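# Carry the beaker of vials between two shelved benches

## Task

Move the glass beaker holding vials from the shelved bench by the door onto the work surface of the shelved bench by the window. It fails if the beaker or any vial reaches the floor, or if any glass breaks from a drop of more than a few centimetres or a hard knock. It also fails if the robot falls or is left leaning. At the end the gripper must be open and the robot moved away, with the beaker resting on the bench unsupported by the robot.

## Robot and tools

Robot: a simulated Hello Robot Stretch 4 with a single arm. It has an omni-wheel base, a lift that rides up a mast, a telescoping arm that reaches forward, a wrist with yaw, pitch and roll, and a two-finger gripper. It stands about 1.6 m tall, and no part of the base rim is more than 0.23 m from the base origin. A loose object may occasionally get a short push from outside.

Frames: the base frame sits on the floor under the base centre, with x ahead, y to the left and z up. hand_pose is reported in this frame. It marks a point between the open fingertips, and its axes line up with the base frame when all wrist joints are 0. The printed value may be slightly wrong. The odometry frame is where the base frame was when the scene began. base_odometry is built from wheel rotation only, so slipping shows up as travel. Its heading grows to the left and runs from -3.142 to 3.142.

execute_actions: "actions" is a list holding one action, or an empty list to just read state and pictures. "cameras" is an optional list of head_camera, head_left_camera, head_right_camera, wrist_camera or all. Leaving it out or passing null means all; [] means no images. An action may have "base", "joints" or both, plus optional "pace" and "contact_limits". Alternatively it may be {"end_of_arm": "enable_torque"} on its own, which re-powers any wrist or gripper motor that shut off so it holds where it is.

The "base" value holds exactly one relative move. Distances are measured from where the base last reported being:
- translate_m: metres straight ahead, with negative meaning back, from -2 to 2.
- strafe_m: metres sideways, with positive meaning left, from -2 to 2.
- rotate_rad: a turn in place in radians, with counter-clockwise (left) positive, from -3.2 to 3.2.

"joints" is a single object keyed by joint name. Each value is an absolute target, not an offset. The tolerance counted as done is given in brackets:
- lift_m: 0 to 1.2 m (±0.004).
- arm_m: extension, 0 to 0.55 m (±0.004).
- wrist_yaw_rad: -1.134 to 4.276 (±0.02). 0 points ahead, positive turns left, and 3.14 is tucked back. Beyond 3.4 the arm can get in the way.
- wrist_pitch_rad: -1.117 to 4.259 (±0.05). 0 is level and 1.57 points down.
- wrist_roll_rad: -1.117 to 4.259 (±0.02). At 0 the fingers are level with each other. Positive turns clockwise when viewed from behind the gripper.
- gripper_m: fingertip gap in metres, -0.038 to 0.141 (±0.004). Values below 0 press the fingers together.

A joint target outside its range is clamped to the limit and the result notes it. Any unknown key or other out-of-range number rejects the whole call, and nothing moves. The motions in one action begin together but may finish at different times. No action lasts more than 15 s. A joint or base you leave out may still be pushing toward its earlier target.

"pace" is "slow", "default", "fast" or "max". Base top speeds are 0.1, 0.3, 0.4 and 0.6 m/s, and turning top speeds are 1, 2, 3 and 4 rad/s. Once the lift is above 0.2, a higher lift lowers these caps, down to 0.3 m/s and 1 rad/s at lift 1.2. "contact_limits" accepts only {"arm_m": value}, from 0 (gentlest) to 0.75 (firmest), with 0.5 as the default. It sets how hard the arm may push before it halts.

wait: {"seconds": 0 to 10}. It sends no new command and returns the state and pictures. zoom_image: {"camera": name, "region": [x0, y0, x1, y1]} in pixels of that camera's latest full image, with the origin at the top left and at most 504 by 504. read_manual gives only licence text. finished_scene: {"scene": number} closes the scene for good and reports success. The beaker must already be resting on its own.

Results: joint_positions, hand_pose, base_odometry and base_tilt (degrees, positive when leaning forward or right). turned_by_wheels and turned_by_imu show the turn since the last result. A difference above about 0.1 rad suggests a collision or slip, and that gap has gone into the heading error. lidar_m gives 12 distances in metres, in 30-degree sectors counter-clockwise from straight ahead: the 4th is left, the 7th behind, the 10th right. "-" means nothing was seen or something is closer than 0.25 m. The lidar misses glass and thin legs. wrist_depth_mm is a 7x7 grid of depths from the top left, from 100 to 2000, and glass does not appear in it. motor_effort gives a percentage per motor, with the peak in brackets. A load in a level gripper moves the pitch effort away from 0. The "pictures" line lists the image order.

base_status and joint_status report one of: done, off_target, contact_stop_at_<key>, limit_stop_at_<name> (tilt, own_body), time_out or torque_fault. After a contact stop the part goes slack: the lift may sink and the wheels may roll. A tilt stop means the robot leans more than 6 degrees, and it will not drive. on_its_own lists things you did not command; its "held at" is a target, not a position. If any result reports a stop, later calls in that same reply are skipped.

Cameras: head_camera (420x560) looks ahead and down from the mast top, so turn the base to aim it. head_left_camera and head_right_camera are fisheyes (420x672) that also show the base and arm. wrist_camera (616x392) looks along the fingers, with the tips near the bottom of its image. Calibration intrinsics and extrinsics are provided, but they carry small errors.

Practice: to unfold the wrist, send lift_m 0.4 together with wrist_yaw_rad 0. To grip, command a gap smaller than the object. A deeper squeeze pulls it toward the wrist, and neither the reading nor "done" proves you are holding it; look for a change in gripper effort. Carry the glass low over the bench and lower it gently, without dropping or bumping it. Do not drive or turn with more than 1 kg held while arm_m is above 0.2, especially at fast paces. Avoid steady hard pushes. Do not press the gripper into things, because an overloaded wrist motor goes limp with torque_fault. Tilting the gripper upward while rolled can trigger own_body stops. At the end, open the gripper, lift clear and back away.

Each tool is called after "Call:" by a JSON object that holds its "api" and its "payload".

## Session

Call:
{"api": "execute_actions", "payload": {"actions": [], "cameras": ["head_camera", "head_left_camera", "wrist_camera"]}}

Scene clock: 0.00 s.
base_odometry: x=+0.000 y=+0.000 heading=+0.000 (m, m, rad; odometry frame)
turned_by_wheels: +0.000 (rad since the last result)
turned_by_imu: +0.000 (rad since the last result)
base_tilt: forward=+0.7 right=-0.3 (deg)
lidar_m: 1.84 1.87 1.56 1.45 1.48 1.43 1.29 1.32 2.00 1.20 1.22 1.52
base_status: not commanded
joint_positions: lift_m=+0.284 arm_m=-0.001 wrist_yaw_rad=+3.041 wrist_pitch_rad=+0.021 wrist_roll_rad=-0.010 gripper_m=+0.057
joint_status: not commanded
motor_effort: lift_m=+20 arm_m=+0 wrist_yaw_rad=+2 wrist_pitch_rad=-6 wrist_roll_rad=+1 gripper_m=-3 wheel_0=-1 wheel_1=+0 wheel_2=+0 (%)
hand_pose: x=-0.1086 y=+0.1159 z=+0.4557 quat_wxyz=(+0.050, -0.011, -0.004, +0.999) (m; base frame)
wrist_depth_mm: 170 206 - - - - 1983 / 143 144 - - - - 1983 / - 134 1430 1983 - - 1808 / - 139 225 - - - 1808 / 119 141 - - - - 1921 / 1983 - - 1863 208 1618 1464 / 1499 1397 1182 1182 1205 1008 1078
pictures: head_camera, head_left_camera, wrist_camera
camera_calibration (this result's frames):
wrist_camera: T_world_to_cam=[[0.0528321, 0.992913, -0.106452, -0.0445928], [-0.0410689, -0.10435, -0.993692, 0.530501], [-0.997759, 0.0568707, 0.0352648, 0.0922292], [0, 0, 0, 1]] pos_world=[0.116165, 0.0943894, 0.519155]
Images, in order (width x height): head_camera 420x560, head_left_camera 420x672, wrist_camera 616x392.

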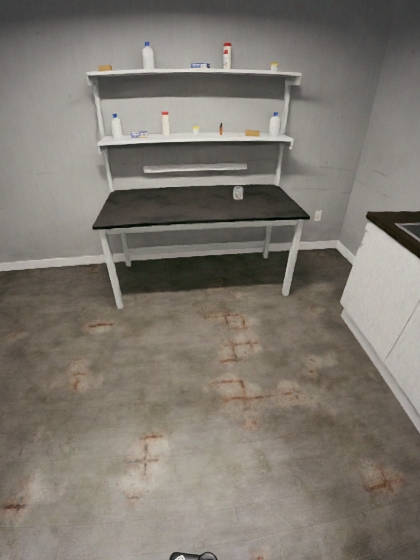

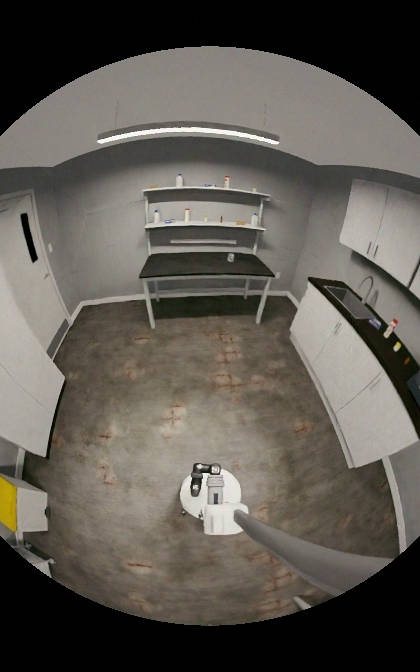

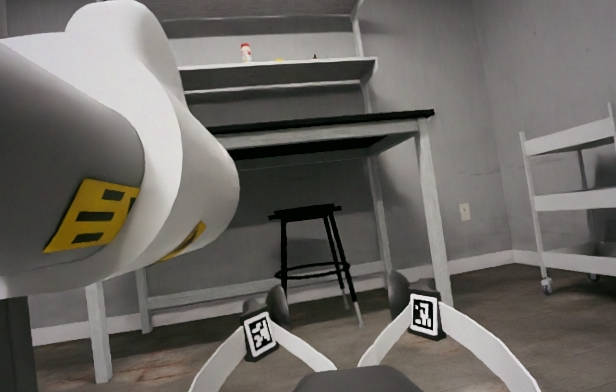

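Call:
{"api": "execute_actions", "payload": {"actions": [{"base": {"translate_m": 1.4}, "joints": {"lift_m": 0.68, "wrist_yaw_rad": 0, "gripper_m": 0.14}, "pace": "max"}], "cameras": ["head_camera", "wrist_camera"]}}

Scene clock: 18.43 s.
base_odometry: x=+1.400 y=+0.000 heading=+0.000 (m, m, rad; odometry frame)
turned_by_wheels: +0.000 (rad since the last result)
turned_by_imu: -0.005 (rad since the last result)
base_tilt: forward=+0.6 right=-0.3 (deg)
lidar_m: 0.46 0.47 0.59 2.06 1.67 2.30 3.37 1.74 1.09 1.00 0.80 0.50
base_status: done
joint_positions: lift_m=+0.680 arm_m=-0.001 wrist_yaw_rad=+0.000 wrist_pitch_rad=+0.021 wrist_roll_rad=-0.010 gripper_m=+0.140
joint_status: all done
motor_effort: lift_m=+22(24) arm_m=+0(0) wrist_yaw_rad=+0(10) wrist_pitch_rad=-5(6) wrist_roll_rad=+1(1) gripper_m=+0(4) wheel_0=-2(7) wheel_1=-1(9) wheel_2=+0(10) (%)
hand_pose: x=+0.4581 y=-0.0873 z=+0.8519 quat_wxyz=(+1.000, -0.005, +0.011, +0.000) (m; base frame)
wrist_depth_mm: 1025 1060 1078 1098 1118 904 1160 / 1008 798 820 842 891 931 1138 / 976 1025 1042 1060 1118 1118 1160 / 991 1025 1042 1060 1078 1098 1138 / 991 1025 1025 1042 1078 878 778 / 891 768 634 574 517 185 421 / 480 421 338 170 325 307 291
pictures: head_camera, wrist_camera
camera_calibration (this result's frames):
wrist_camera: T_world_to_cam=[[0.047326, -0.993191, -0.106449, -0.00149093], [0.0304274, 0.107952, -0.99369, 0.91202], [0.998416, 0.0437884, 0.0353292, -0.260383], [0, 0, 0, 1]] pos_world=[0.232291, -0.0885335, 0.915306]
Images, in order (width x height): head_camera 420x560, wrist_camera 616x392.

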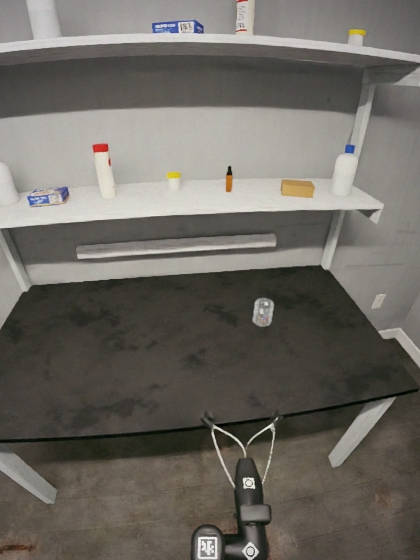

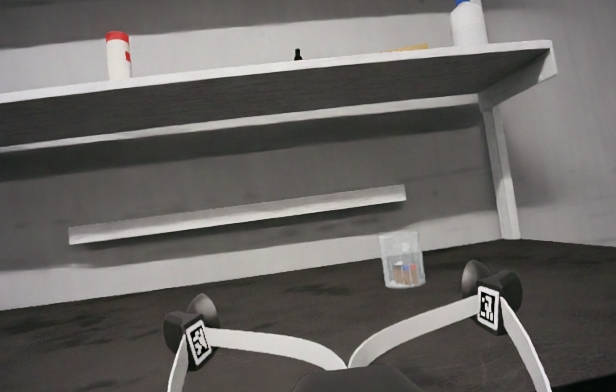

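Call:
{"api": "execute_actions", "payload": {"actions": [{"base": {"strafe_m": -0.095}, "joints": {"lift_m": 0.667, "arm_m": 0.18}, "pace": "fast"}], "cameras": ["head_camera", "wrist_camera"]}}

Scene clock: 27.43 s.
base_odometry: x=+1.400 y=-0.095 heading=+0.000 (m, m, rad; odometry frame)
turned_by_wheels: +0.000 (rad since the last result)
turned_by_imu: +0.001 (rad since the last result)
base_tilt: forward=+0.7 right=-0.3 (deg)
lidar_m: 0.48 0.48 0.61 2.17 1.77 2.37 3.36 1.59 1.02 0.92 0.79 0.53
base_status: done
joint_positions: lift_m=+0.667 arm_m=+0.179 wrist_yaw_rad=+0.000 wrist_pitch_rad=+0.021 wrist_roll_rad=-0.010 gripper_m=+0.140
joint_status: all done
motor_effort: lift_m=+15(19) arm_m=+8(7) wrist_yaw_rad=+1(3) wrist_pitch_rad=-7(5) wrist_roll_rad=+1(1) gripper_m=-1(1) wheel_0=+0(9) wheel_1=+2(10) wheel_2=+0(0) (%)
hand_pose: x=+0.6380 y=-0.0874 z=+0.8395 quat_wxyz=(+1.000, -0.005, +0.011, +0.000) (m; base frame)
wrist_depth_mm: 615 574 597 615 640 683 991 / 661 715 788 854 931 960 991 / 854 866 891 917 931 946 976 / 842 866 866 917 917 931 991 / 831 854 878 917 917 798 699 / 820 683 569 512 466 185 384 / 436 382 304 170 297 277 263
pictures: head_camera, wrist_camera
camera_calibration (this result's frames):
wrist_camera: T_world_to_cam=[[0.0470553, -0.993204, -0.106448, -0.0112299], [0.0304758, 0.107944, -0.99369, 0.894234], [0.998427, 0.0435143, 0.035348, -0.439621], [0, 0, 0, 1]] pos_world=[0.412205, -0.0885507, 0.902936]
Images, in order (width x height): head_camera 420x560, wrist_camera 616x392.

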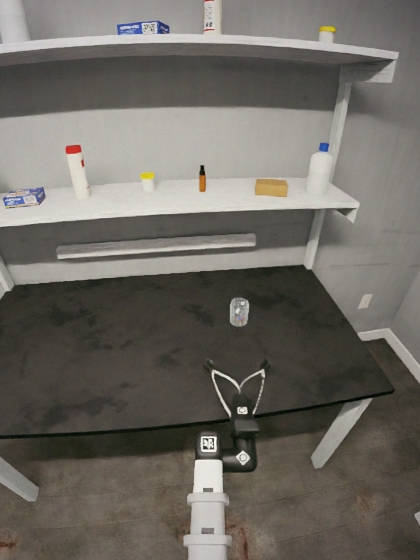

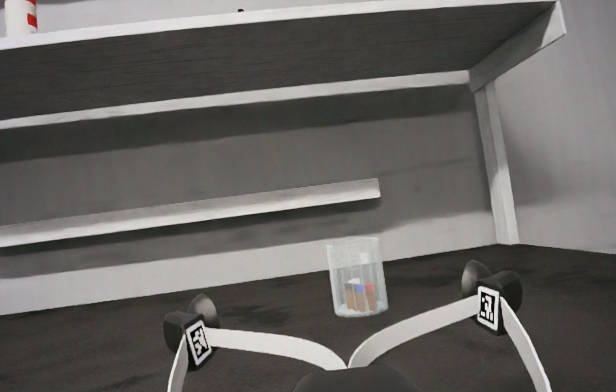

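Call:
{"api": "execute_actions", "payload": {"actions": [{"base": {"strafe_m": -0.025}, "joints": {"arm_m": 0.25}}], "cameras": ["wrist_camera"]}}

Scene clock: 36.27 s.
base_odometry: x=+1.400 y=-0.120 heading=+0.000 (m, m, rad; odometry frame)
turned_by_wheels: +0.000 (rad since the last result)
turned_by_imu: +0.001 (rad since the last result)
base_tilt: forward=+0.7 right=-0.4 (deg)
lidar_m: 0.46 0.48 0.61 2.18 1.77 2.38 3.34 1.54 0.99 0.89 0.80 0.53
base_status: done
joint_positions: lift_m=+0.667 arm_m=+0.249 wrist_yaw_rad=+0.000 wrist_pitch_rad=+0.021 wrist_roll_rad=-0.010 gripper_m=+0.140
joint_status: all done
motor_effort: lift_m=+15(15) arm_m=+8(9) wrist_yaw_rad=+1(2) wrist_pitch_rad=-8(7) wrist_roll_rad=+2(0) gripper_m=-1(1) wheel_0=-2(7) wheel_1=+0(8) wheel_2=+0(2) (%)
hand_pose: x=+0.7079 y=-0.0874 z=+0.8395 quat_wxyz=(+1.000, -0.005, +0.011, +0.000) (m; base frame)
wrist_depth_mm: 500 530 564 591 634 661 917 / 668 715 820 842 854 878 904 / 798 798 831 854 854 878 917 / 778 788 820 831 842 854 891 / 778 788 798 820 854 759 878 / 759 676 564 521 455 185 387 / 436 382 306 171 296 278 263
pictures: wrist_camera
camera_calibration (this result's frames):
wrist_camera: T_world_to_cam=[[0.0469632, -0.993209, -0.106448, -0.0144826], [0.0304858, 0.107941, -0.99369, 0.892098], [0.998431, 0.0434217, 0.035348, -0.50946], [0, 0, 0, 1]] pos_world=[0.482145, -0.0885565, 0.902936]
Images, in order (width x height): wrist_camera 616x392.

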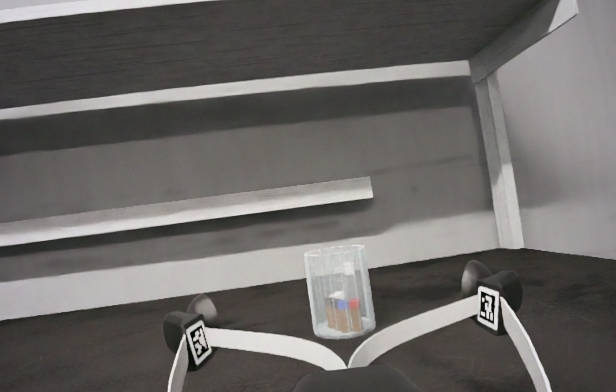

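Call:
{"api": "execute_actions", "payload": {"actions": [{"joints": {"arm_m": 0.37}, "contact_limits": {"arm_m": 0.2}}], "cameras": ["wrist_camera"]}}

Scene clock: 39.37 s.
base_odometry: x=+1.400 y=-0.120 heading=+0.000 (m, m, rad; odometry frame)
turned_by_wheels: +0.000 (rad since the last result)
turned_by_imu: +0.001 (rad since the last result)
base_tilt: forward=+0.5 right=-0.2 (deg)
lidar_m: 0.48 0.48 0.61 2.17 1.79 2.37 3.35 1.52 0.99 0.89 0.79 0.54
base_status: not commanded
joint_positions: lift_m=+0.667 arm_m=+0.369 wrist_yaw_rad=+0.000 wrist_pitch_rad=+0.021 wrist_roll_rad=-0.010 gripper_m=+0.140
joint_status: all done
motor_effort: lift_m=+15(15) arm_m=+8(8) wrist_yaw_rad=+1(3) wrist_pitch_rad=-5(7) wrist_roll_rad=+0(0) gripper_m=-1(1) wheel_0=-2(2) wheel_1=+0(0) wheel_2=+0(0) (%)
contact_limits: arm_m 0.2
hand_pose: x=+0.8280 y=-0.0874 z=+0.8395 quat_wxyz=(+1.000, -0.005, +0.011, +0.000) (m; base frame)
wrist_depth_mm: 504 530 564 597 634 661 788 / 676 691 715 732 741 759 768 / 676 699 699 715 723 750 768 / 668 676 691 699 723 741 750 / 661 676 691 707 707 732 647 / 647 668 569 530 452 185 382 / 436 382 304 170 279 277 263
pictures: wrist_camera
camera_calibration (this result's frames):
wrist_camera: T_world_to_cam=[[0.0470174, -0.993206, -0.106448, -0.0201489], [0.0304833, 0.107942, -0.99369, 0.88844], [0.998429, 0.0434758, 0.0353514, -0.629301], [0, 0, 0, 1]] pos_world=[0.602177, -0.0885531, 0.902936]
Images, in order (width x height): wrist_camera 616x392.

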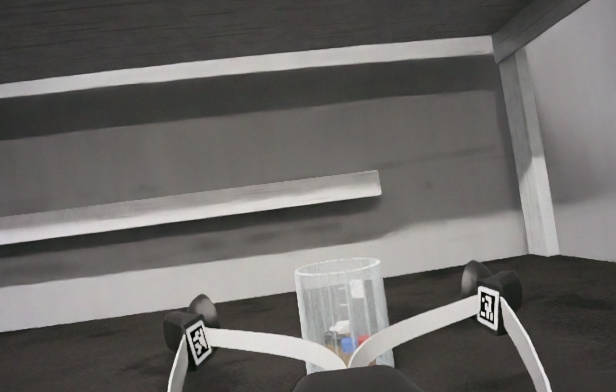

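Call:
{"api": "execute_actions", "payload": {"actions": [], "cameras": ["head_camera"]}}

Scene clock: 42.97 s.
base_odometry: x=+1.400 y=-0.120 heading=+0.000 (m, m, rad; odometry frame)
turned_by_wheels: +0.000 (rad since the last result)
turned_by_imu: +0.001 (rad since the last result)
base_tilt: forward=+0.6 right=-0.3 (deg)
lidar_m: 0.47 0.48 0.61 2.18 1.77 2.36 3.34 1.53 0.98 0.88 0.79 0.53
base_status: not commanded
joint_positions: lift_m=+0.667 arm_m=+0.369 wrist_yaw_rad=+0.000 wrist_pitch_rad=+0.021 wrist_roll_rad=-0.010 gripper_m=+0.140
joint_status: all done
motor_effort: lift_m=+15(15) arm_m=+8(8) wrist_yaw_rad=+2(3) wrist_pitch_rad=-6(7) wrist_roll_rad=+3(0) gripper_m=+0(1) wheel_0=-2(2) wheel_1=+0(0) wheel_2=+0(0) (%)
contact_limits: arm_m 0.2
hand_pose: x=+0.8280 y=-0.0874 z=+0.8395 quat_wxyz=(+1.000, -0.005, +0.011, +0.000) (m; base frame)
wrist_depth_mm: 508 525 559 597 634 661 778 / 676 699 707 723 741 759 778 / 676 683 699 715 741 759 759 / 668 668 691 699 732 741 750 / 654 676 676 699 732 741 647 / 654 668 564 525 449 185 384 / 433 384 304 171 278 278 263
pictures: head_camera
Images, in order (width x height): head_camera 420x560.

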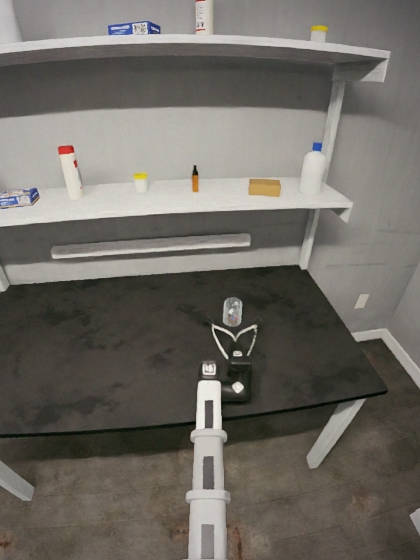

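Call:
{"api": "zoom_image", "payload": {"camera": "head_camera", "region": [170, 270, 300, 380]}}

Region (170, 270, 300, 380) of head_camera's 420x560 image, scaled by 3.877, with more detail than that image has; it fills the top 426 rows of this view, and the rest is white.

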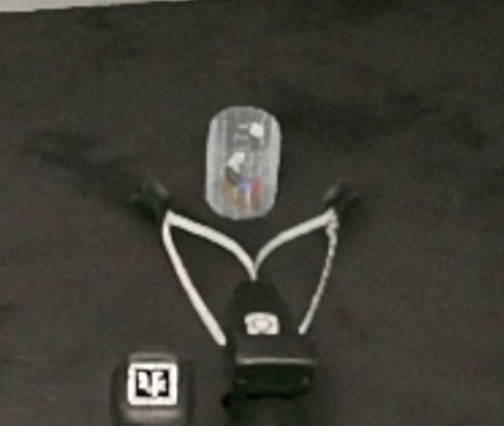

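Call:
{"api": "execute_actions", "payload": {"actions": [{"joints": {"arm_m": 0.41}, "contact_limits": {"arm_m": 0.2}}], "cameras": ["wrist_camera"]}}

Scene clock: 48.37 s.
base_odometry: x=+1.400 y=-0.120 heading=+0.000 (m, m, rad; odometry frame)
turned_by_wheels: +0.000 (rad since the last result)
turned_by_imu: +0.001 (rad since the last result)
base_tilt: forward=+0.7 right=-0.3 (deg)
lidar_m: 0.48 0.48 0.60 2.17 1.78 2.38 3.36 1.54 0.99 0.89 0.82 0.54
base_status: not commanded
joint_positions: lift_m=+0.667 arm_m=+0.409 wrist_yaw_rad=+0.000 wrist_pitch_rad=+0.021 wrist_roll_rad=-0.010 gripper_m=+0.140
joint_status: all done
motor_effort: lift_m=+15(16) arm_m=+8(8) wrist_yaw_rad=+1(2) wrist_pitch_rad=-5(6) wrist_roll_rad=+0(1) gripper_m=-1(1) wheel_0=-2(2) wheel_1=+0(0) wheel_2=+0(0) (%)
contact_limits: arm_m 0.2
hand_pose: x=+0.8680 y=-0.0874 z=+0.8395 quat_wxyz=(+1.000, -0.005, +0.011, +0.000) (m; base frame)
wrist_depth_mm: 504 535 559 591 640 654 750 / 640 647 676 683 699 723 741 / 634 654 661 683 699 707 723 / 627 634 580 597 691 699 661 / 621 634 654 661 676 691 609 / 621 627 559 525 452 185 384 / 433 382 304 171 286 277 263
pictures: wrist_camera
camera_calibration (this result's frames):
wrist_camera: T_world_to_cam=[[0.0469739, -0.993208, -0.106448, -0.0220044], [0.0304862, 0.107941, -0.99369, 0.887219], [0.998431, 0.0434323, 0.0353495, -0.669242], [0, 0, 0, 1]] pos_world=[0.642178, -0.0885558, 0.902936]
Images, in order (width x height): wrist_camera 616x392.

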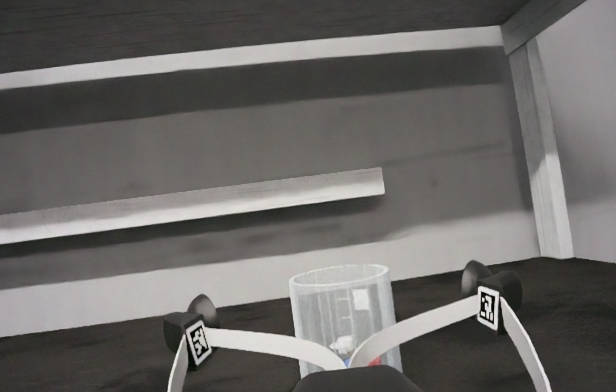

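Call:
{"api": "execute_actions", "payload": {"actions": [{"joints": {"gripper_m": 0.03}}], "cameras": []}}

Call:
{"api": "execute_actions", "payload": {"actions": [{"joints": {"lift_m": 0.70}}], "cameras": ["wrist_camera"]}}

Scene clock: 55.83 s.
base_odometry: x=+1.400 y=-0.120 heading=+0.000 (m, m, rad; odometry frame)
turned_by_wheels: +0.000 (rad since the last result)
turned_by_imu: +0.001 (rad since the last result)
base_tilt: forward=+0.6 right=-0.3 (deg)
lidar_m: 0.48 0.47 0.61 2.17 1.78 2.39 3.36 1.53 0.98 0.88 0.79 0.53
base_status: not commanded
joint_positions: lift_m=+0.667 arm_m=+0.409 wrist_yaw_rad=+0.000 wrist_pitch_rad=+0.021 wrist_roll_rad=-0.010 gripper_m=+0.030
joint_status: all done
motor_effort: lift_m=+14(14) arm_m=+8(8) wrist_yaw_rad=+3(2) wrist_pitch_rad=-6(6) wrist_roll_rad=+1(1) gripper_m=-6(4) wheel_0=-2(2) wheel_1=+0(0) wheel_2=+0(0) (%)
hand_pose: x=+0.8680 y=-0.0874 z=+0.8395 quat_wxyz=(+1.000, -0.005, +0.011, +0.000) (m; base frame)
wrist_depth_mm: 504 530 559 591 640 654 741 / 640 654 661 683 707 715 732 / 634 640 668 676 691 707 732 / 627 640 580 591 683 691 654 / 615 640 647 676 683 691 609 / 615 621 597 415 202 413 382 / 436 387 312 255 294 251 271
pictures: none
No camera images: the call's "cameras" was empty. Leave "cameras" out to get every camera's image.

Scene clock: 56.77 s.
base_odometry: x=+1.400 y=-0.120 heading=+0.000 (m, m, rad; odometry frame)
turned_by_wheels: +0.000 (rad since the last result)
turned_by_imu: +0.000 (rad since the last result)
base_tilt: forward=+0.6 right=-0.3 (deg)
lidar_m: 0.48 0.48 0.62 2.19 1.79 2.37 3.36 1.54 0.99 0.88 0.82 0.53
base_status: not commanded
joint_positions: lift_m=+0.700 arm_m=+0.409 wrist_yaw_rad=+0.000 wrist_pitch_rad=+0.021 wrist_roll_rad=-0.010 gripper_m=+0.030
joint_status: all done
motor_effort: lift_m=+25(27) arm_m=+8(8) wrist_yaw_rad=+1(2) wrist_pitch_rad=-6(6) wrist_roll_rad=+1(0) gripper_m=-7(5) wheel_0=-2(2) wheel_1=+0(0) wheel_2=+0(0) (%)
hand_pose: x=+0.8680 y=-0.0874 z=+0.8717 quat_wxyz=(+1.000, -0.005, +0.011, +0.000) (m; base frame)
wrist_depth_mm: 452 473 504 535 564 603 585 / 597 647 668 691 699 707 741 / 640 647 661 683 699 707 715 / 634 640 654 668 691 707 654 / 585 634 654 661 683 707 647 / 627 627 640 549 202 512 466 / 539 473 384 359 366 310 340
pictures: wrist_camera
camera_calibration (this result's frames):
wrist_camera: T_world_to_cam=[[0.0469613, -0.993209, -0.106448, -0.0185699], [0.0304876, 0.107941, -0.99369, 0.919214], [0.998431, 0.0434197, 0.0353495, -0.670383], [0, 0, 0, 1]] pos_world=[0.642178, -0.0885566, 0.935134]
Images, in order (width x height): wrist_camera 616x392.

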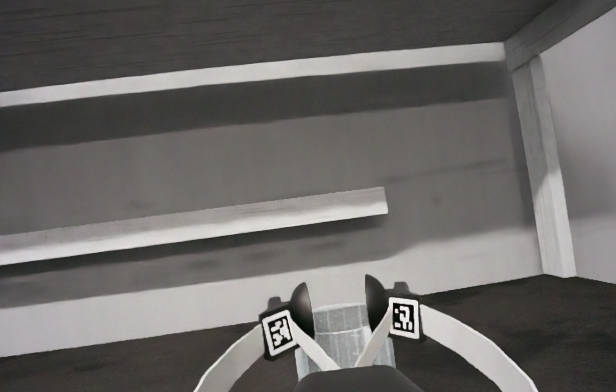

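Call:
{"api": "execute_actions", "payload": {"actions": [], "cameras": ["head_camera"]}}

Scene clock: 59.43 s.
base_odometry: x=+1.400 y=-0.120 heading=+0.000 (m, m, rad; odometry frame)
turned_by_wheels: +0.000 (rad since the last result)
turned_by_imu: +0.001 (rad since the last result)
base_tilt: forward=+0.7 right=-0.3 (deg)
lidar_m: 0.47 0.48 0.60 2.20 1.78 2.37 3.36 1.55 0.99 0.89 0.80 0.53
base_status: not commanded
joint_positions: lift_m=+0.700 arm_m=+0.409 wrist_yaw_rad=+0.000 wrist_pitch_rad=+0.021 wrist_roll_rad=-0.010 gripper_m=+0.030
joint_status: all done
motor_effort: lift_m=+25(27) arm_m=+8(8) wrist_yaw_rad=+2(2) wrist_pitch_rad=-7(6) wrist_roll_rad=-1(0) gripper_m=-6(5) wheel_0=-2(2) wheel_1=+0(0) wheel_2=+0(0) (%)
hand_pose: x=+0.8680 y=-0.0874 z=+0.8717 quat_wxyz=(+1.000, -0.005, +0.011, +0.000) (m; base frame)
wrist_depth_mm: 449 473 500 535 569 615 585 / 597 654 668 683 699 723 732 / 634 640 668 683 699 707 723 / 627 640 654 668 683 715 654 / 591 634 647 668 676 699 647 / 621 627 647 554 202 512 466 / 539 477 384 359 364 310 342
pictures: head_camera
Images, in order (width x height): head_camera 420x560.

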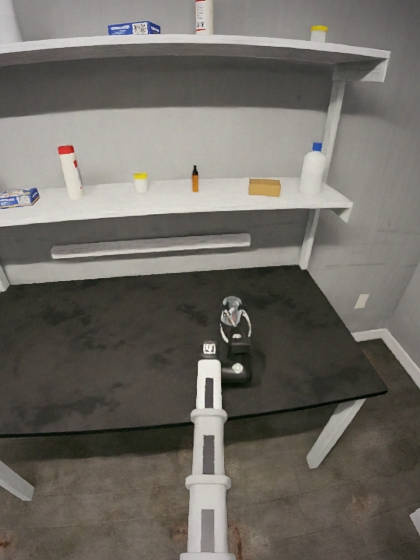

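Call:
{"api": "zoom_image", "payload": {"camera": "head_camera", "region": [180, 270, 290, 370]}}

Region (180, 270, 290, 370) of head_camera's 420x560 image, scaled by 4.582, with more detail than that image has; it fills the top 458 rows of this view, and the rest is white.

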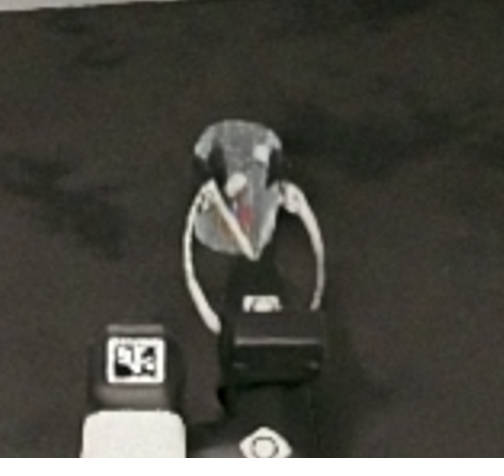

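Call:
{"api": "execute_actions", "payload": {"actions": [{"joints": {"gripper_m": 0.14, "arm_m": 0.30}}], "cameras": ["head_camera", "wrist_camera"]}}

Scene clock: 67.77 s.
base_odometry: x=+1.400 y=-0.120 heading=+0.000 (m, m, rad; odometry frame)
turned_by_wheels: +0.000 (rad since the last result)
turned_by_imu: +0.001 (rad since the last result)
base_tilt: forward=+0.6 right=-0.3 (deg)
lidar_m: 0.47 0.48 0.61 2.18 1.78 2.40 3.36 1.54 0.97 0.88 0.80 0.52
base_status: not commanded
joint_positions: lift_m=+0.700 arm_m=+0.301 wrist_yaw_rad=+0.000 wrist_pitch_rad=+0.021 wrist_roll_rad=-0.010 gripper_m=+0.140
joint_status: all done
motor_effort: lift_m=+25(25) arm_m=-8(8) wrist_yaw_rad=+2(2) wrist_pitch_rad=-7(6) wrist_roll_rad=+1(1) gripper_m=+1(1) wheel_0=-2(2) wheel_1=+0(0) wheel_2=+0(0) (%)
hand_pose: x=+0.7607 y=-0.0874 z=+0.8717 quat_wxyz=(+1.000, -0.005, +0.011, +0.000) (m; base frame)
wrist_depth_mm: 455 469 500 539 569 609 585 / 591 640 707 768 809 820 831 / 750 741 768 788 809 820 854 / 732 750 759 778 798 809 820 / 715 732 750 778 788 809 809 / 723 732 699 647 569 185 473 / 535 477 377 170 368 342 325
pictures: head_camera, wrist_camera
camera_calibration (this result's frames):
wrist_camera: T_world_to_cam=[[0.0469998, -0.993207, -0.10645, -0.0135492], [0.0304382, 0.107942, -0.993691, 0.922508], [0.998431, 0.0434631, 0.0353047, -0.563255], [0, 0, 0, 1]] pos_world=[0.534928, -0.0885539, 0.935132]
Images, in order (width x height): head_camera 420x560, wrist_camera 616x392.

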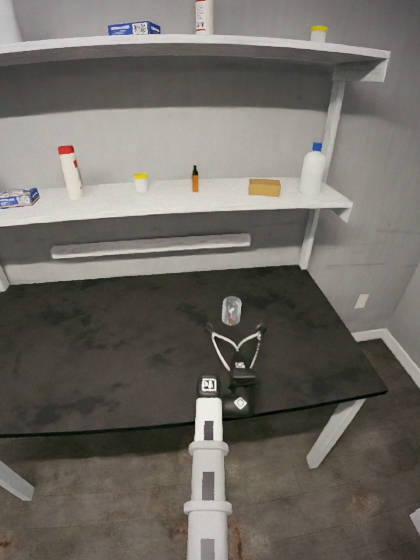

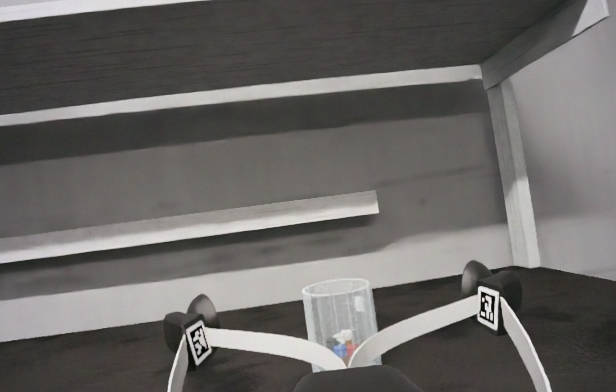

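Call:
{"api": "execute_actions", "payload": {"actions": [{"joints": {"lift_m": 0.66}}], "cameras": []}}

Call:
{"api": "execute_actions", "payload": {"actions": [{"joints": {"arm_m": 0.44}, "contact_limits": {"arm_m": 0.2}}], "cameras": ["wrist_camera"]}}

Scene clock: 79.40 s.
base_odometry: x=+1.400 y=-0.120 heading=+0.000 (m, m, rad; odometry frame)
turned_by_wheels: +0.000 (rad since the last result)
turned_by_imu: +0.001 (rad since the last result)
base_tilt: forward=+0.7 right=-0.2 (deg)
lidar_m: 0.47 0.49 0.62 2.20 1.79 2.36 3.35 1.55 0.97 0.88 0.79 0.54
base_status: not commanded
joint_positions: lift_m=+0.660 arm_m=+0.301 wrist_yaw_rad=+0.000 wrist_pitch_rad=+0.021 wrist_roll_rad=-0.010 gripper_m=+0.140
joint_status: all done
motor_effort: lift_m=+15(22) arm_m=-8(8) wrist_yaw_rad=+3(2) wrist_pitch_rad=-6(5) wrist_roll_rad=+0(0) gripper_m=-1(0) wheel_0=-2(2) wheel_1=+0(0) wheel_2=+0(0) (%)
hand_pose: x=+0.7607 y=-0.0874 z=+0.8325 quat_wxyz=(+1.000, -0.005, +0.011, +0.000) (m; base frame)
wrist_depth_mm: 512 539 569 603 654 668 854 / 676 759 778 798 809 820 842 / 741 759 768 788 788 809 831 / 732 741 759 778 809 820 831 / 732 741 759 778 778 732 699 / 715 654 535 492 442 185 364 / 410 364 289 171 279 264 250
pictures: none
No camera images: the call's "cameras" was empty. Leave "cameras" out to get every camera's image.

Scene clock: 80.87 s.
base_odometry: x=+1.400 y=-0.120 heading=+0.000 (m, m, rad; odometry frame)
turned_by_wheels: +0.000 (rad since the last result)
turned_by_imu: +0.000 (rad since the last result)
base_tilt: forward=+0.6 right=-0.4 (deg)
lidar_m: 0.47 0.49 0.61 2.19 1.79 2.36 3.34 1.54 0.98 0.89 0.81 0.53
base_status: not commanded
joint_positions: lift_m=+0.660 arm_m=+0.439 wrist_yaw_rad=+0.000 wrist_pitch_rad=+0.021 wrist_roll_rad=-0.010 gripper_m=+0.140
joint_status: all done
motor_effort: lift_m=+15(14) arm_m=+8(8) wrist_yaw_rad=+3(2) wrist_pitch_rad=-5(9) wrist_roll_rad=+2(1) gripper_m=-1(0) wheel_0=-2(2) wheel_1=+0(0) wheel_2=+0(0) (%)
contact_limits: arm_m 0.2
hand_pose: x=+0.8980 y=-0.0874 z=+0.8325 quat_wxyz=(+1.000, -0.005, +0.011, +0.000) (m; base frame)
wrist_depth_mm: 517 539 580 615 676 683 715 / 609 627 634 647 668 691 691 / 615 615 634 647 668 683 634 / 609 535 554 559 654 676 615 / 597 603 627 634 654 668 580 / 597 603 535 500 427 185 366 / 413 362 289 170 278 263 249
pictures: wrist_camera
camera_calibration (this result's frames):
wrist_camera: T_world_to_cam=[[0.047027, -0.993205, -0.106449, -0.0241868], [0.0304542, 0.107943, -0.993691, 0.879394], [0.998429, 0.0434884, 0.0353235, -0.698909], [0, 0, 0, 1]] pos_world=[0.672168, -0.0885523, 0.895958]
Images, in order (width x height): wrist_camera 616x392.

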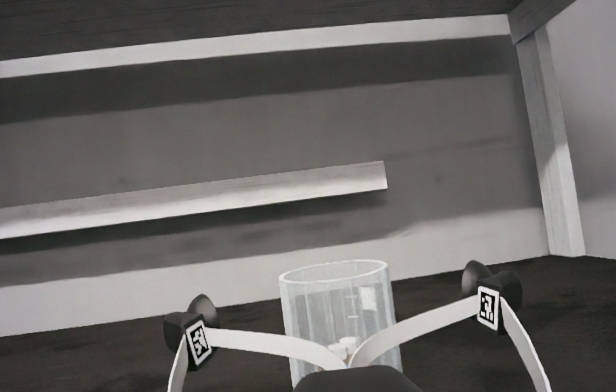

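Call:
{"api": "execute_actions", "payload": {"actions": [{"joints": {"arm_m": 0.465}, "contact_limits": {"arm_m": 0.2}}], "cameras": ["wrist_camera"]}}

Scene clock: 86.27 s.
base_odometry: x=+1.400 y=-0.120 heading=+0.000 (m, m, rad; odometry frame)
turned_by_wheels: +0.000 (rad since the last result)
turned_by_imu: +0.001 (rad since the last result)
base_tilt: forward=+0.7 right=-0.2 (deg)
lidar_m: 0.47 0.48 0.61 2.18 1.77 2.37 3.35 1.52 0.98 0.89 0.79 0.51
base_status: not commanded
joint_positions: lift_m=+0.660 arm_m=+0.464 wrist_yaw_rad=+0.000 wrist_pitch_rad=+0.021 wrist_roll_rad=-0.010 gripper_m=+0.140
joint_status: all done
motor_effort: lift_m=+15(15) arm_m=+8(8) wrist_yaw_rad=+1(1) wrist_pitch_rad=-6(6) wrist_roll_rad=+0(0) gripper_m=-1(0) wheel_0=-2(3) wheel_1=+0(0) wheel_2=+0(0) (%)
contact_limits: arm_m 0.2
hand_pose: x=+0.9230 y=-0.0874 z=+0.8325 quat_wxyz=(+1.000, -0.005, +0.011, +0.000) (m; base frame)
wrist_depth_mm: 517 539 574 621 647 668 676 / 585 597 615 627 647 661 615 / 591 591 615 615 634 640 597 / 574 517 530 539 634 647 585 / 569 585 603 615 627 640 569 / 564 574 535 500 430 185 364 / 410 364 289 170 278 264 249
pictures: wrist_camera
camera_calibration (this result's frames):
wrist_camera: T_world_to_cam=[[0.0470012, -0.993207, -0.106449, -0.0253463], [0.0304558, 0.107942, -0.993691, 0.878631], [0.99843, 0.0434627, 0.0353223, -0.723877], [0, 0, 0, 1]] pos_world=[0.697173, -0.0885539, 0.895958]
Images, in order (width x height): wrist_camera 616x392.

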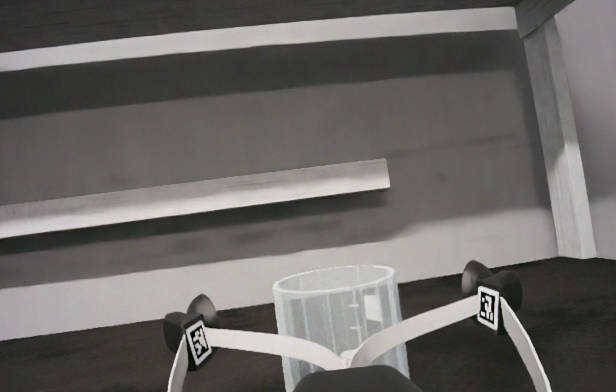

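Now about 122 px wide, so it sits well inside the pads. Closing.

Call:
{"api": "execute_actions", "payload": {"actions": [{"joints": {"gripper_m": 0.03}}], "cameras": ["wrist_camera"]}}

Scene clock: 90.17 s.
base_odometry: x=+1.400 y=-0.120 heading=+0.000 (m, m, rad; odometry frame)
turned_by_wheels: +0.000 (rad since the last result)
turned_by_imu: +0.001 (rad since the last result)
base_tilt: forward=+0.6 right=-0.2 (deg)
lidar_m: 0.48 0.49 0.62 2.20 1.78 2.36 3.36 1.54 0.99 0.89 0.80 0.53
base_status: not commanded
joint_positions: lift_m=+0.660 arm_m=+0.464 wrist_yaw_rad=+0.000 wrist_pitch_rad=+0.021 wrist_roll_rad=-0.010 gripper_m=+0.030
joint_status: all done
motor_effort: lift_m=+14(15) arm_m=+7(8) wrist_yaw_rad=+2(2) wrist_pitch_rad=-6(4) wrist_roll_rad=+0(2) gripper_m=-19(23) wheel_0=-2(2) wheel_1=+0(0) wheel_2=+0(0) (%)
hand_pose: x=+0.9230 y=-0.0874 z=+0.8325 quat_wxyz=(+1.000, -0.005, +0.011, +0.000) (m; base frame)
wrist_depth_mm: 512 539 569 634 640 668 627 / 597 603 621 621 647 661 609 / 580 597 609 627 640 654 603 / 574 521 525 535 634 647 585 / 569 585 597 615 615 640 559 / 564 574 585 455 225 178 362 / 410 368 178 296 285 255 245
pictures: wrist_camera
camera_calibration (this result's frames):
wrist_camera: T_world_to_cam=[[0.0470059, -0.993206, -0.106449, -0.0253496], [0.0304552, 0.107942, -0.993691, 0.878632], [0.99843, 0.0434674, 0.0353222, -0.723877], [0, 0, 0, 1]] pos_world=[0.697173, -0.0885536, 0.895958]
Images, in order (width x height): wrist_camera 616x392.

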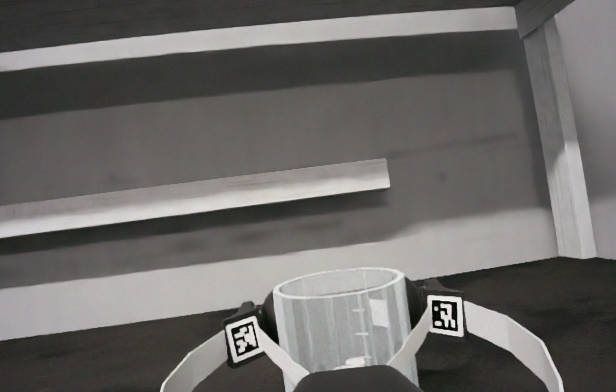

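Gripper effort is -19, which means it is squeezing the beaker. Lift to check.

Call:
{"api": "execute_actions", "payload": {"actions": [{"joints": {"lift_m": 0.70}}], "cameras": ["wrist_camera"]}}

Scene clock: 92.53 s.
base_odometry: x=+1.400 y=-0.120 heading=+0.000 (m, m, rad; odometry frame)
turned_by_wheels: +0.000 (rad since the last result)
turned_by_imu: +0.001 (rad since the last result)
base_tilt: forward=+0.6 right=-0.3 (deg)
lidar_m: 0.46 0.47 0.61 2.19 1.78 2.36 3.35 1.53 0.99 0.89 0.79 0.53
base_status: not commanded
joint_positions: lift_m=+0.700 arm_m=+0.464 wrist_yaw_rad=+0.000 wrist_pitch_rad=+0.022 wrist_roll_rad=-0.010 gripper_m=+0.030
joint_status: all done
motor_effort: lift_m=+25(26) arm_m=+8(8) wrist_yaw_rad=+2(2) wrist_pitch_rad=-10(11) wrist_roll_rad=+1(0) gripper_m=-19(19) wheel_0=-2(2) wheel_1=+0(0) wheel_2=+0(0) (%)
hand_pose: x=+0.9230 y=-0.0874 z=+0.8713 quat_wxyz=(+1.000, -0.005, +0.011, +0.000) (m; base frame)
wrist_depth_mm: 455 473 504 535 574 609 569 / 585 603 621 627 634 654 603 / 585 597 603 621 634 647 591 / 574 585 597 535 621 640 597 / 504 580 603 615 621 634 591 / 564 580 585 603 224 178 462 / 544 477 178 382 370 332 319
pictures: wrist_camera
camera_calibration (this result's frames):
wrist_camera: T_world_to_cam=[[0.0468691, -0.993206, -0.106509, -0.0210444], [0.029176, 0.107942, -0.993729, 0.918361], [0.998475, 0.0434677, 0.0340369, -0.724161], [0, 0, 0, 1]] pos_world=[0.697249, -0.0885536, 0.935009]
Images, in order (width x height): wrist_camera 616x392.

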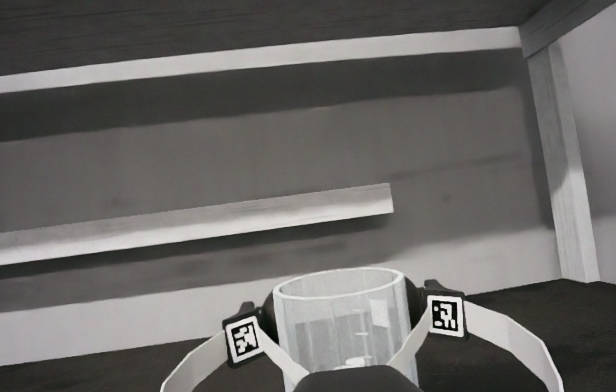

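Call:
{"api": "execute_actions", "payload": {"actions": [{"base": {"rotate_rad": 3.1}, "joints": {"arm_m": 0.0}}], "cameras": ["head_camera"]}}

Scene clock: 98.93 s.
base_odometry: x=+1.400 y=-0.120 heading=+3.100 (m, m, rad; odometry frame)
turned_by_wheels: +3.100 (rad since the last result)
turned_by_imu: +3.169 (rad since the last result)
base_tilt: forward=+0.6 right=-0.3 (deg)
lidar_m: 2.66 1.59 1.00 0.89 0.90 0.53 0.47 0.48 0.60 2.19 1.78 2.36
base_status: done
joint_positions: lift_m=+0.700 arm_m=+0.001 wrist_yaw_rad=+0.000 wrist_pitch_rad=+0.023 wrist_roll_rad=-0.010 gripper_m=+0.030
joint_status: all done
motor_effort: lift_m=+25(25) arm_m=-8(9) wrist_yaw_rad=+0(1) wrist_pitch_rad=-10(10) wrist_roll_rad=+0(1) gripper_m=-20(20) wheel_0=+0(7) wheel_1=+0(6) wheel_2=+0(9) (%)
hand_pose: x=+0.4608 y=-0.0873 z=+0.8713 quat_wxyz=(+1.000, -0.005, +0.011, +0.000) (m; base frame)
wrist_depth_mm: - - - - - - - / - - - - - - - / - - - - - - - / - - - - - - - / - - - - - - - / - - - - 225 178 - / - - 178 - - 1863 1756
pictures: head_camera
Images, in order (width x height): head_camera 420x560.

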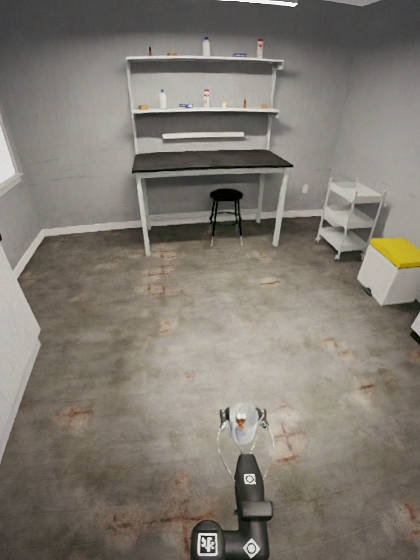

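Call:
{"api": "execute_actions", "payload": {"actions": [{"base": {"translate_m": 2.0}, "joints": {"lift_m": 0.86}, "pace": "fast"}], "cameras": ["head_camera", "wrist_camera"]}}

Scene clock: 108.17 s.
base_odometry: x=-0.598 y=-0.036 heading=+3.100 (m, m, rad; odometry frame)
turned_by_wheels: +0.000 (rad since the last result)
turned_by_imu: -0.007 (rad since the last result)
base_tilt: forward=+0.6 right=-0.3 (deg)
lidar_m: 0.70 0.69 0.88 1.88 1.31 1.54 3.12 2.48 1.58 1.43 1.42 0.79
base_status: done
joint_positions: lift_m=+0.860 arm_m=+0.001 wrist_yaw_rad=+0.000 wrist_pitch_rad=+0.023 wrist_roll_rad=-0.010 gripper_m=+0.030
joint_status: all done
motor_effort: lift_m=+25(27) arm_m=-7(8) wrist_yaw_rad=+2(2) wrist_pitch_rad=-7(9) wrist_roll_rad=-1(0) gripper_m=-19(20) wheel_0=+0(5) wheel_1=+1(7) wheel_2=+0(11) (%)
hand_pose: x=+0.4606 y=-0.0874 z=+1.0313 quat_wxyz=(+1.000, -0.005, +0.011, +0.000) (m; base frame)
wrist_depth_mm: 1205 1255 1308 1336 1397 1430 1499 / 1255 1281 1281 1366 1397 1430 1499 / 1118 1118 1182 1336 1336 1397 1537 / 1182 1255 1255 1281 1366 1397 1464 / 1205 1229 1255 1308 1281 1025 891 / 1025 917 778 621 224 179 585 / 559 504 178 492 539 1366 1430
pictures: head_camera, wrist_camera
camera_calibration (this result's frames):
wrist_camera: T_world_to_cam=[[0.0469035, -0.993204, -0.106514, 0.0176686], [0.0290712, 0.107943, -0.993732, 1.09091], [0.998476, 0.043513, 0.0339365, -0.267904], [0, 0, 0, 1]] pos_world=[0.234953, -0.0885507, 1.09505]
Images, in order (width x height): head_camera 420x560, wrist_camera 616x392.

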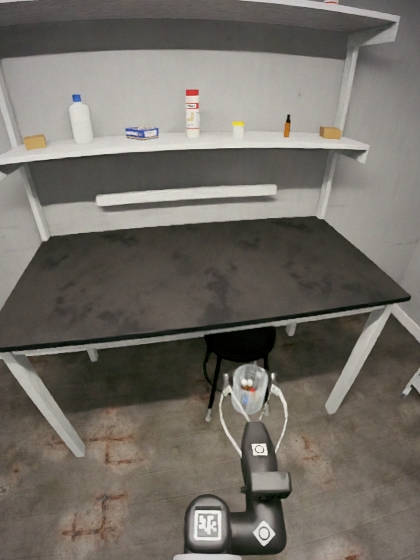

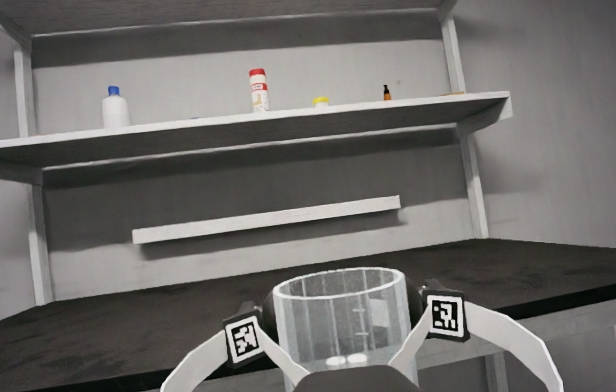

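Call:
{"api": "execute_actions", "payload": {"actions": [{"joints": {"arm_m": 0.5}, "contact_limits": {"arm_m": 0.2}}], "cameras": ["wrist_camera"]}}

Scene clock: 116.83 s.
base_odometry: x=-0.598 y=-0.036 heading=+3.100 (m, m, rad; odometry frame)
turned_by_wheels: +0.000 (rad since the last result)
turned_by_imu: +0.002 (rad since the last result)
base_tilt: forward=+0.6 right=-0.2 (deg)
lidar_m: 0.69 0.71 0.88 1.86 1.31 1.54 3.11 2.48 1.60 1.43 1.40 0.78
base_status: not commanded
joint_positions: lift_m=+0.860 arm_m=+0.499 wrist_yaw_rad=+0.000 wrist_pitch_rad=+0.022 wrist_roll_rad=-0.010 gripper_m=+0.030
joint_status: all done
motor_effort: lift_m=+25(25) arm_m=+8(9) wrist_yaw_rad=+1(3) wrist_pitch_rad=-12(9) wrist_roll_rad=+0(0) gripper_m=-20(18) wheel_0=-1(0) wheel_1=+1(0) wheel_2=+0(0) (%)
contact_limits: arm_m 0.2
hand_pose: x=+0.9580 y=-0.0874 z=+1.0313 quat_wxyz=(+1.000, -0.005, +0.011, +0.000) (m; base frame)
wrist_depth_mm: 466 492 517 521 554 591 640 / 580 627 683 759 842 891 831 / 750 788 798 842 854 878 917 / 750 768 788 820 842 878 904 / 741 750 778 809 831 866 854 / 741 750 768 603 226 178 484 / 559 496 178 377 387 345 332
pictures: wrist_camera
camera_calibration (this result's frames):
wrist_camera: T_world_to_cam=[[0.0469676, -0.993201, -0.106513, -0.0057005], [0.0290845, 0.107945, -0.993731, 1.07644], [0.998473, 0.0435753, 0.0339567, -0.764464], [0, 0, 0, 1]] pos_world=[0.732256, -0.0885468, 1.09505]
Images, in order (width x height): wrist_camera 616x392.

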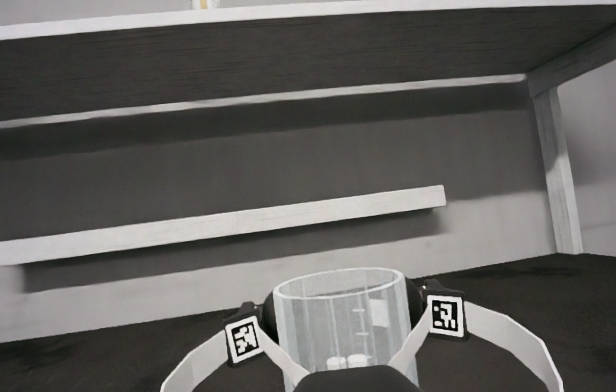

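Call:
{"api": "execute_actions", "payload": {"actions": [{"joints": {"lift_m": 0.825}, "pace": "slow"}], "cameras": []}}

Scene clock: 121.83 s.
base_odometry: x=-0.598 y=-0.036 heading=+3.100 (m, m, rad; odometry frame)
turned_by_wheels: +0.000 (rad since the last result)
turned_by_imu: +0.001 (rad since the last result)
base_tilt: forward=+0.6 right=-0.3 (deg)
lidar_m: 0.70 0.71 0.87 1.87 1.31 1.53 3.13 2.48 1.60 1.42 1.42 0.77
base_status: not commanded
joint_positions: lift_m=+0.825 arm_m=+0.499 wrist_yaw_rad=+0.000 wrist_pitch_rad=+0.022 wrist_roll_rad=-0.010 gripper_m=+0.030
joint_status: all done
motor_effort: lift_m=+15(23) arm_m=+8(8) wrist_yaw_rad=+1(2) wrist_pitch_rad=-10(9) wrist_roll_rad=-1(0) gripper_m=-20(20) wheel_0=-1(0) wheel_1=+1(1) wheel_2=+0(0) (%)
hand_pose: x=+0.9580 y=-0.0874 z=+0.9971 quat_wxyz=(+1.000, -0.005, +0.011, +0.000) (m; base frame)
wrist_depth_mm: 500 521 549 585 627 676 707 / 668 715 798 820 854 891 931 / 768 778 809 820 866 891 917 / 750 759 788 820 831 891 904 / 741 768 798 809 831 809 691 / 732 699 621 488 224 179 392 / 449 397 178 303 309 279 267
pictures: none
No camera images: the call's "cameras" was empty. Leave "cameras" out to get every camera's image.

Call:
{"api": "execute_actions", "payload": {"actions": [{"joints": {"lift_m": 0.813}, "pace": "slow"}], "cameras": ["wrist_camera"]}}

Scene clock: 125.30 s.
base_odometry: x=-0.598 y=-0.036 heading=+3.100 (m, m, rad; odometry frame)
turned_by_wheels: +0.000 (rad since the last result)
turned_by_imu: +0.001 (rad since the last result)
base_tilt: forward=+0.7 right=-0.3 (deg)
lidar_m: 0.70 0.70 0.87 1.87 1.32 1.55 3.12 2.48 1.59 1.43 1.40 0.79
base_status: not commanded
joint_positions: lift_m=+0.813 arm_m=+0.499 wrist_yaw_rad=+0.000 wrist_pitch_rad=+0.022 wrist_roll_rad=-0.010 gripper_m=+0.030
joint_status: all done
motor_effort: lift_m=+14(15) arm_m=+8(8) wrist_yaw_rad=+2(1) wrist_pitch_rad=-12(10) wrist_roll_rad=+1(1) gripper_m=-18(19) wheel_0=+0(0) wheel_1=+1(1) wheel_2=+0(0) (%)
hand_pose: x=+0.9580 y=-0.0874 z=+0.9851 quat_wxyz=(+1.000, -0.005, +0.011, +0.000) (m; base frame)
wrist_depth_mm: 517 549 574 621 654 699 732 / 683 750 809 842 854 904 931 / 750 788 798 831 854 878 917 / 750 778 778 809 831 878 904 / 750 768 788 820 820 741 634 / 732 647 564 452 225 178 364 / 407 366 178 278 285 256 244
pictures: wrist_camera
camera_calibration (this result's frames):
wrist_camera: T_world_to_cam=[[0.0469677, -0.993201, -0.106513, -0.0106195], [0.0290844, 0.107945, -0.993731, 1.03055], [0.998473, 0.0435754, 0.0339566, -0.762898], [0, 0, 0, 1]] pos_world=[0.732259, -0.0885468, 1.04887]
Images, in order (width x height): wrist_camera 616x392.

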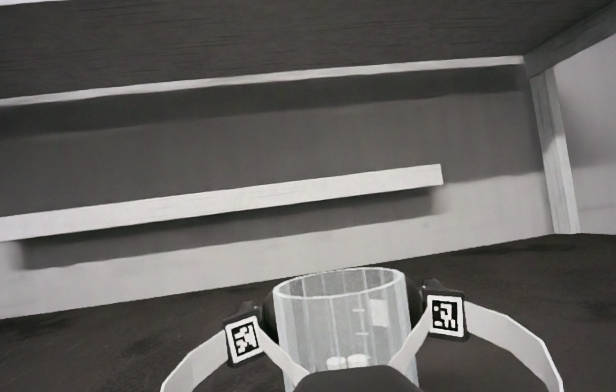

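Call:
{"api": "execute_actions", "payload": {"actions": [{"joints": {"lift_m": 0.81, "gripper_m": 0.14}}], "cameras": ["wrist_camera"]}}

Scene clock: 130.33 s.
base_odometry: x=-0.598 y=-0.036 heading=+3.100 (m, m, rad; odometry frame)
turned_by_wheels: +0.000 (rad since the last result)
turned_by_imu: +0.001 (rad since the last result)
base_tilt: forward=+0.7 right=-0.3 (deg)
lidar_m: 0.69 0.69 0.88 1.88 1.33 1.52 3.13 2.48 1.59 1.43 1.42 0.79
base_status: not commanded
joint_positions: lift_m=+0.810 arm_m=+0.499 wrist_yaw_rad=+0.000 wrist_pitch_rad=+0.021 wrist_roll_rad=-0.010 gripper_m=+0.140
joint_status: all done
motor_effort: lift_m=+14(16) arm_m=+8(8) wrist_yaw_rad=+1(1) wrist_pitch_rad=-7(8) wrist_roll_rad=+0(1) gripper_m=-1(16) wheel_0=+0(0) wheel_1=+1(1) wheel_2=+0(0) (%)
hand_pose: x=+0.9580 y=-0.0874 z=+0.9827 quat_wxyz=(+1.000, -0.005, +0.010, +0.000) (m; base frame)
wrist_depth_mm: 517 544 574 615 661 707 732 / 676 750 788 831 866 891 931 / 750 778 798 831 866 878 917 / 750 759 788 809 831 878 904 / 741 768 788 809 842 741 640 / 723 640 525 488 421 185 357 / 407 357 283 170 276 258 244
pictures: wrist_camera
camera_calibration (this result's frames):
wrist_camera: T_world_to_cam=[[0.0471454, -0.993201, -0.106435, -0.0111311], [0.0307455, 0.107946, -0.993681, 1.02645], [0.998415, 0.0435751, 0.0356257, -0.764412], [0, 0, 0, 1]] pos_world=[0.732166, -0.0885469, 1.04601]
Images, in order (width x height): wrist_camera 616x392.

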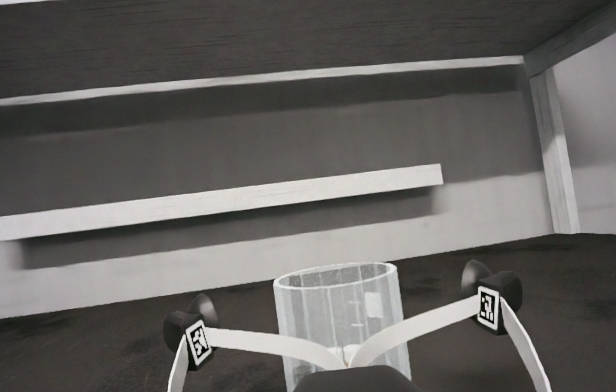

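Call:
{"api": "execute_actions", "payload": {"actions": [{"joints": {"arm_m": 0.0}, "pace": "fast"}], "cameras": ["head_camera", "wrist_camera"]}}

Scene clock: 134.70 s.
base_odometry: x=-0.598 y=-0.036 heading=+3.100 (m, m, rad; odometry frame)
turned_by_wheels: +0.000 (rad since the last result)
turned_by_imu: +0.001 (rad since the last result)
base_tilt: forward=+0.6 right=-0.3 (deg)
lidar_m: 0.69 0.71 0.85 1.87 1.30 1.54 3.13 2.46 1.59 1.42 1.42 0.80
base_status: not commanded
joint_positions: lift_m=+0.810 arm_m=+0.001 wrist_yaw_rad=+0.000 wrist_pitch_rad=+0.021 wrist_roll_rad=-0.010 gripper_m=+0.140
joint_status: all done
motor_effort: lift_m=+15(14) arm_m=-8(8) wrist_yaw_rad=+2(2) wrist_pitch_rad=-6(9) wrist_roll_rad=+1(1) gripper_m=-1(1) wheel_0=+0(0) wheel_1=+0(1) wheel_2=+0(0) (%)
hand_pose: x=+0.4607 y=-0.0875 z=+0.9825 quat_wxyz=(+1.000, -0.005, +0.011, +0.000) (m; base frame)
wrist_depth_mm: 1255 1255 1308 1397 1430 1499 1499 / 1255 1281 1308 1336 1229 1336 1499 / 1060 1182 1281 1366 1366 1430 1464 / 1205 1255 1281 1308 1397 1397 1464 / 1182 1205 1281 1255 946 759 647 / 750 654 535 530 521 186 1397 / 469 496 512 171 1308 1336 1397
pictures: head_camera, wrist_camera
camera_calibration (this result's frames):
wrist_camera: T_world_to_cam=[[0.046851, -0.993213, -0.106455, 0.0123829], [0.0303573, 0.107938, -0.993694, 1.04181], [0.99844, 0.0433239, 0.0352082, -0.267518], [0, 0, 0, 1]] pos_world=[0.234894, -0.0885626, 1.04598]
Images, in order (width x height): head_camera 420x560, wrist_camera 616x392.

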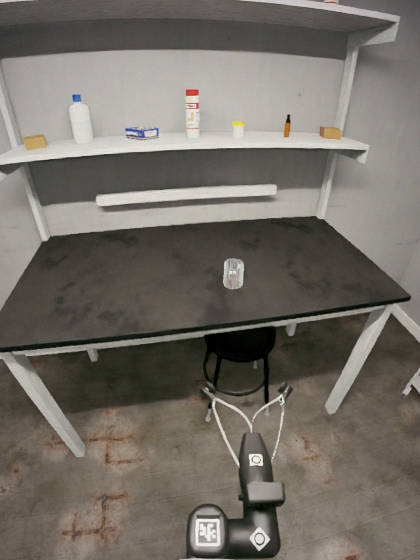

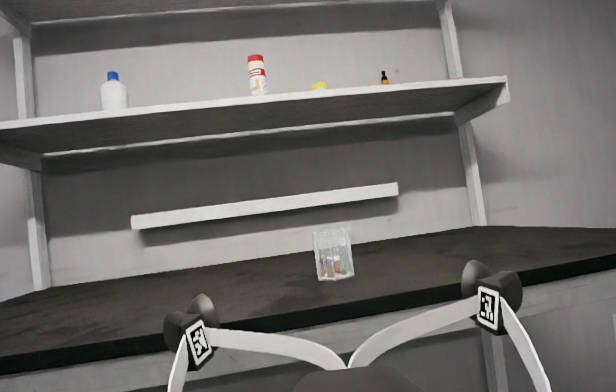

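The beaker is upright on the window-side bench and the gripper is clear.

Call:
{"api": "finished_scene", "payload": {"scene": 2}}

The scene is finished: the task was done.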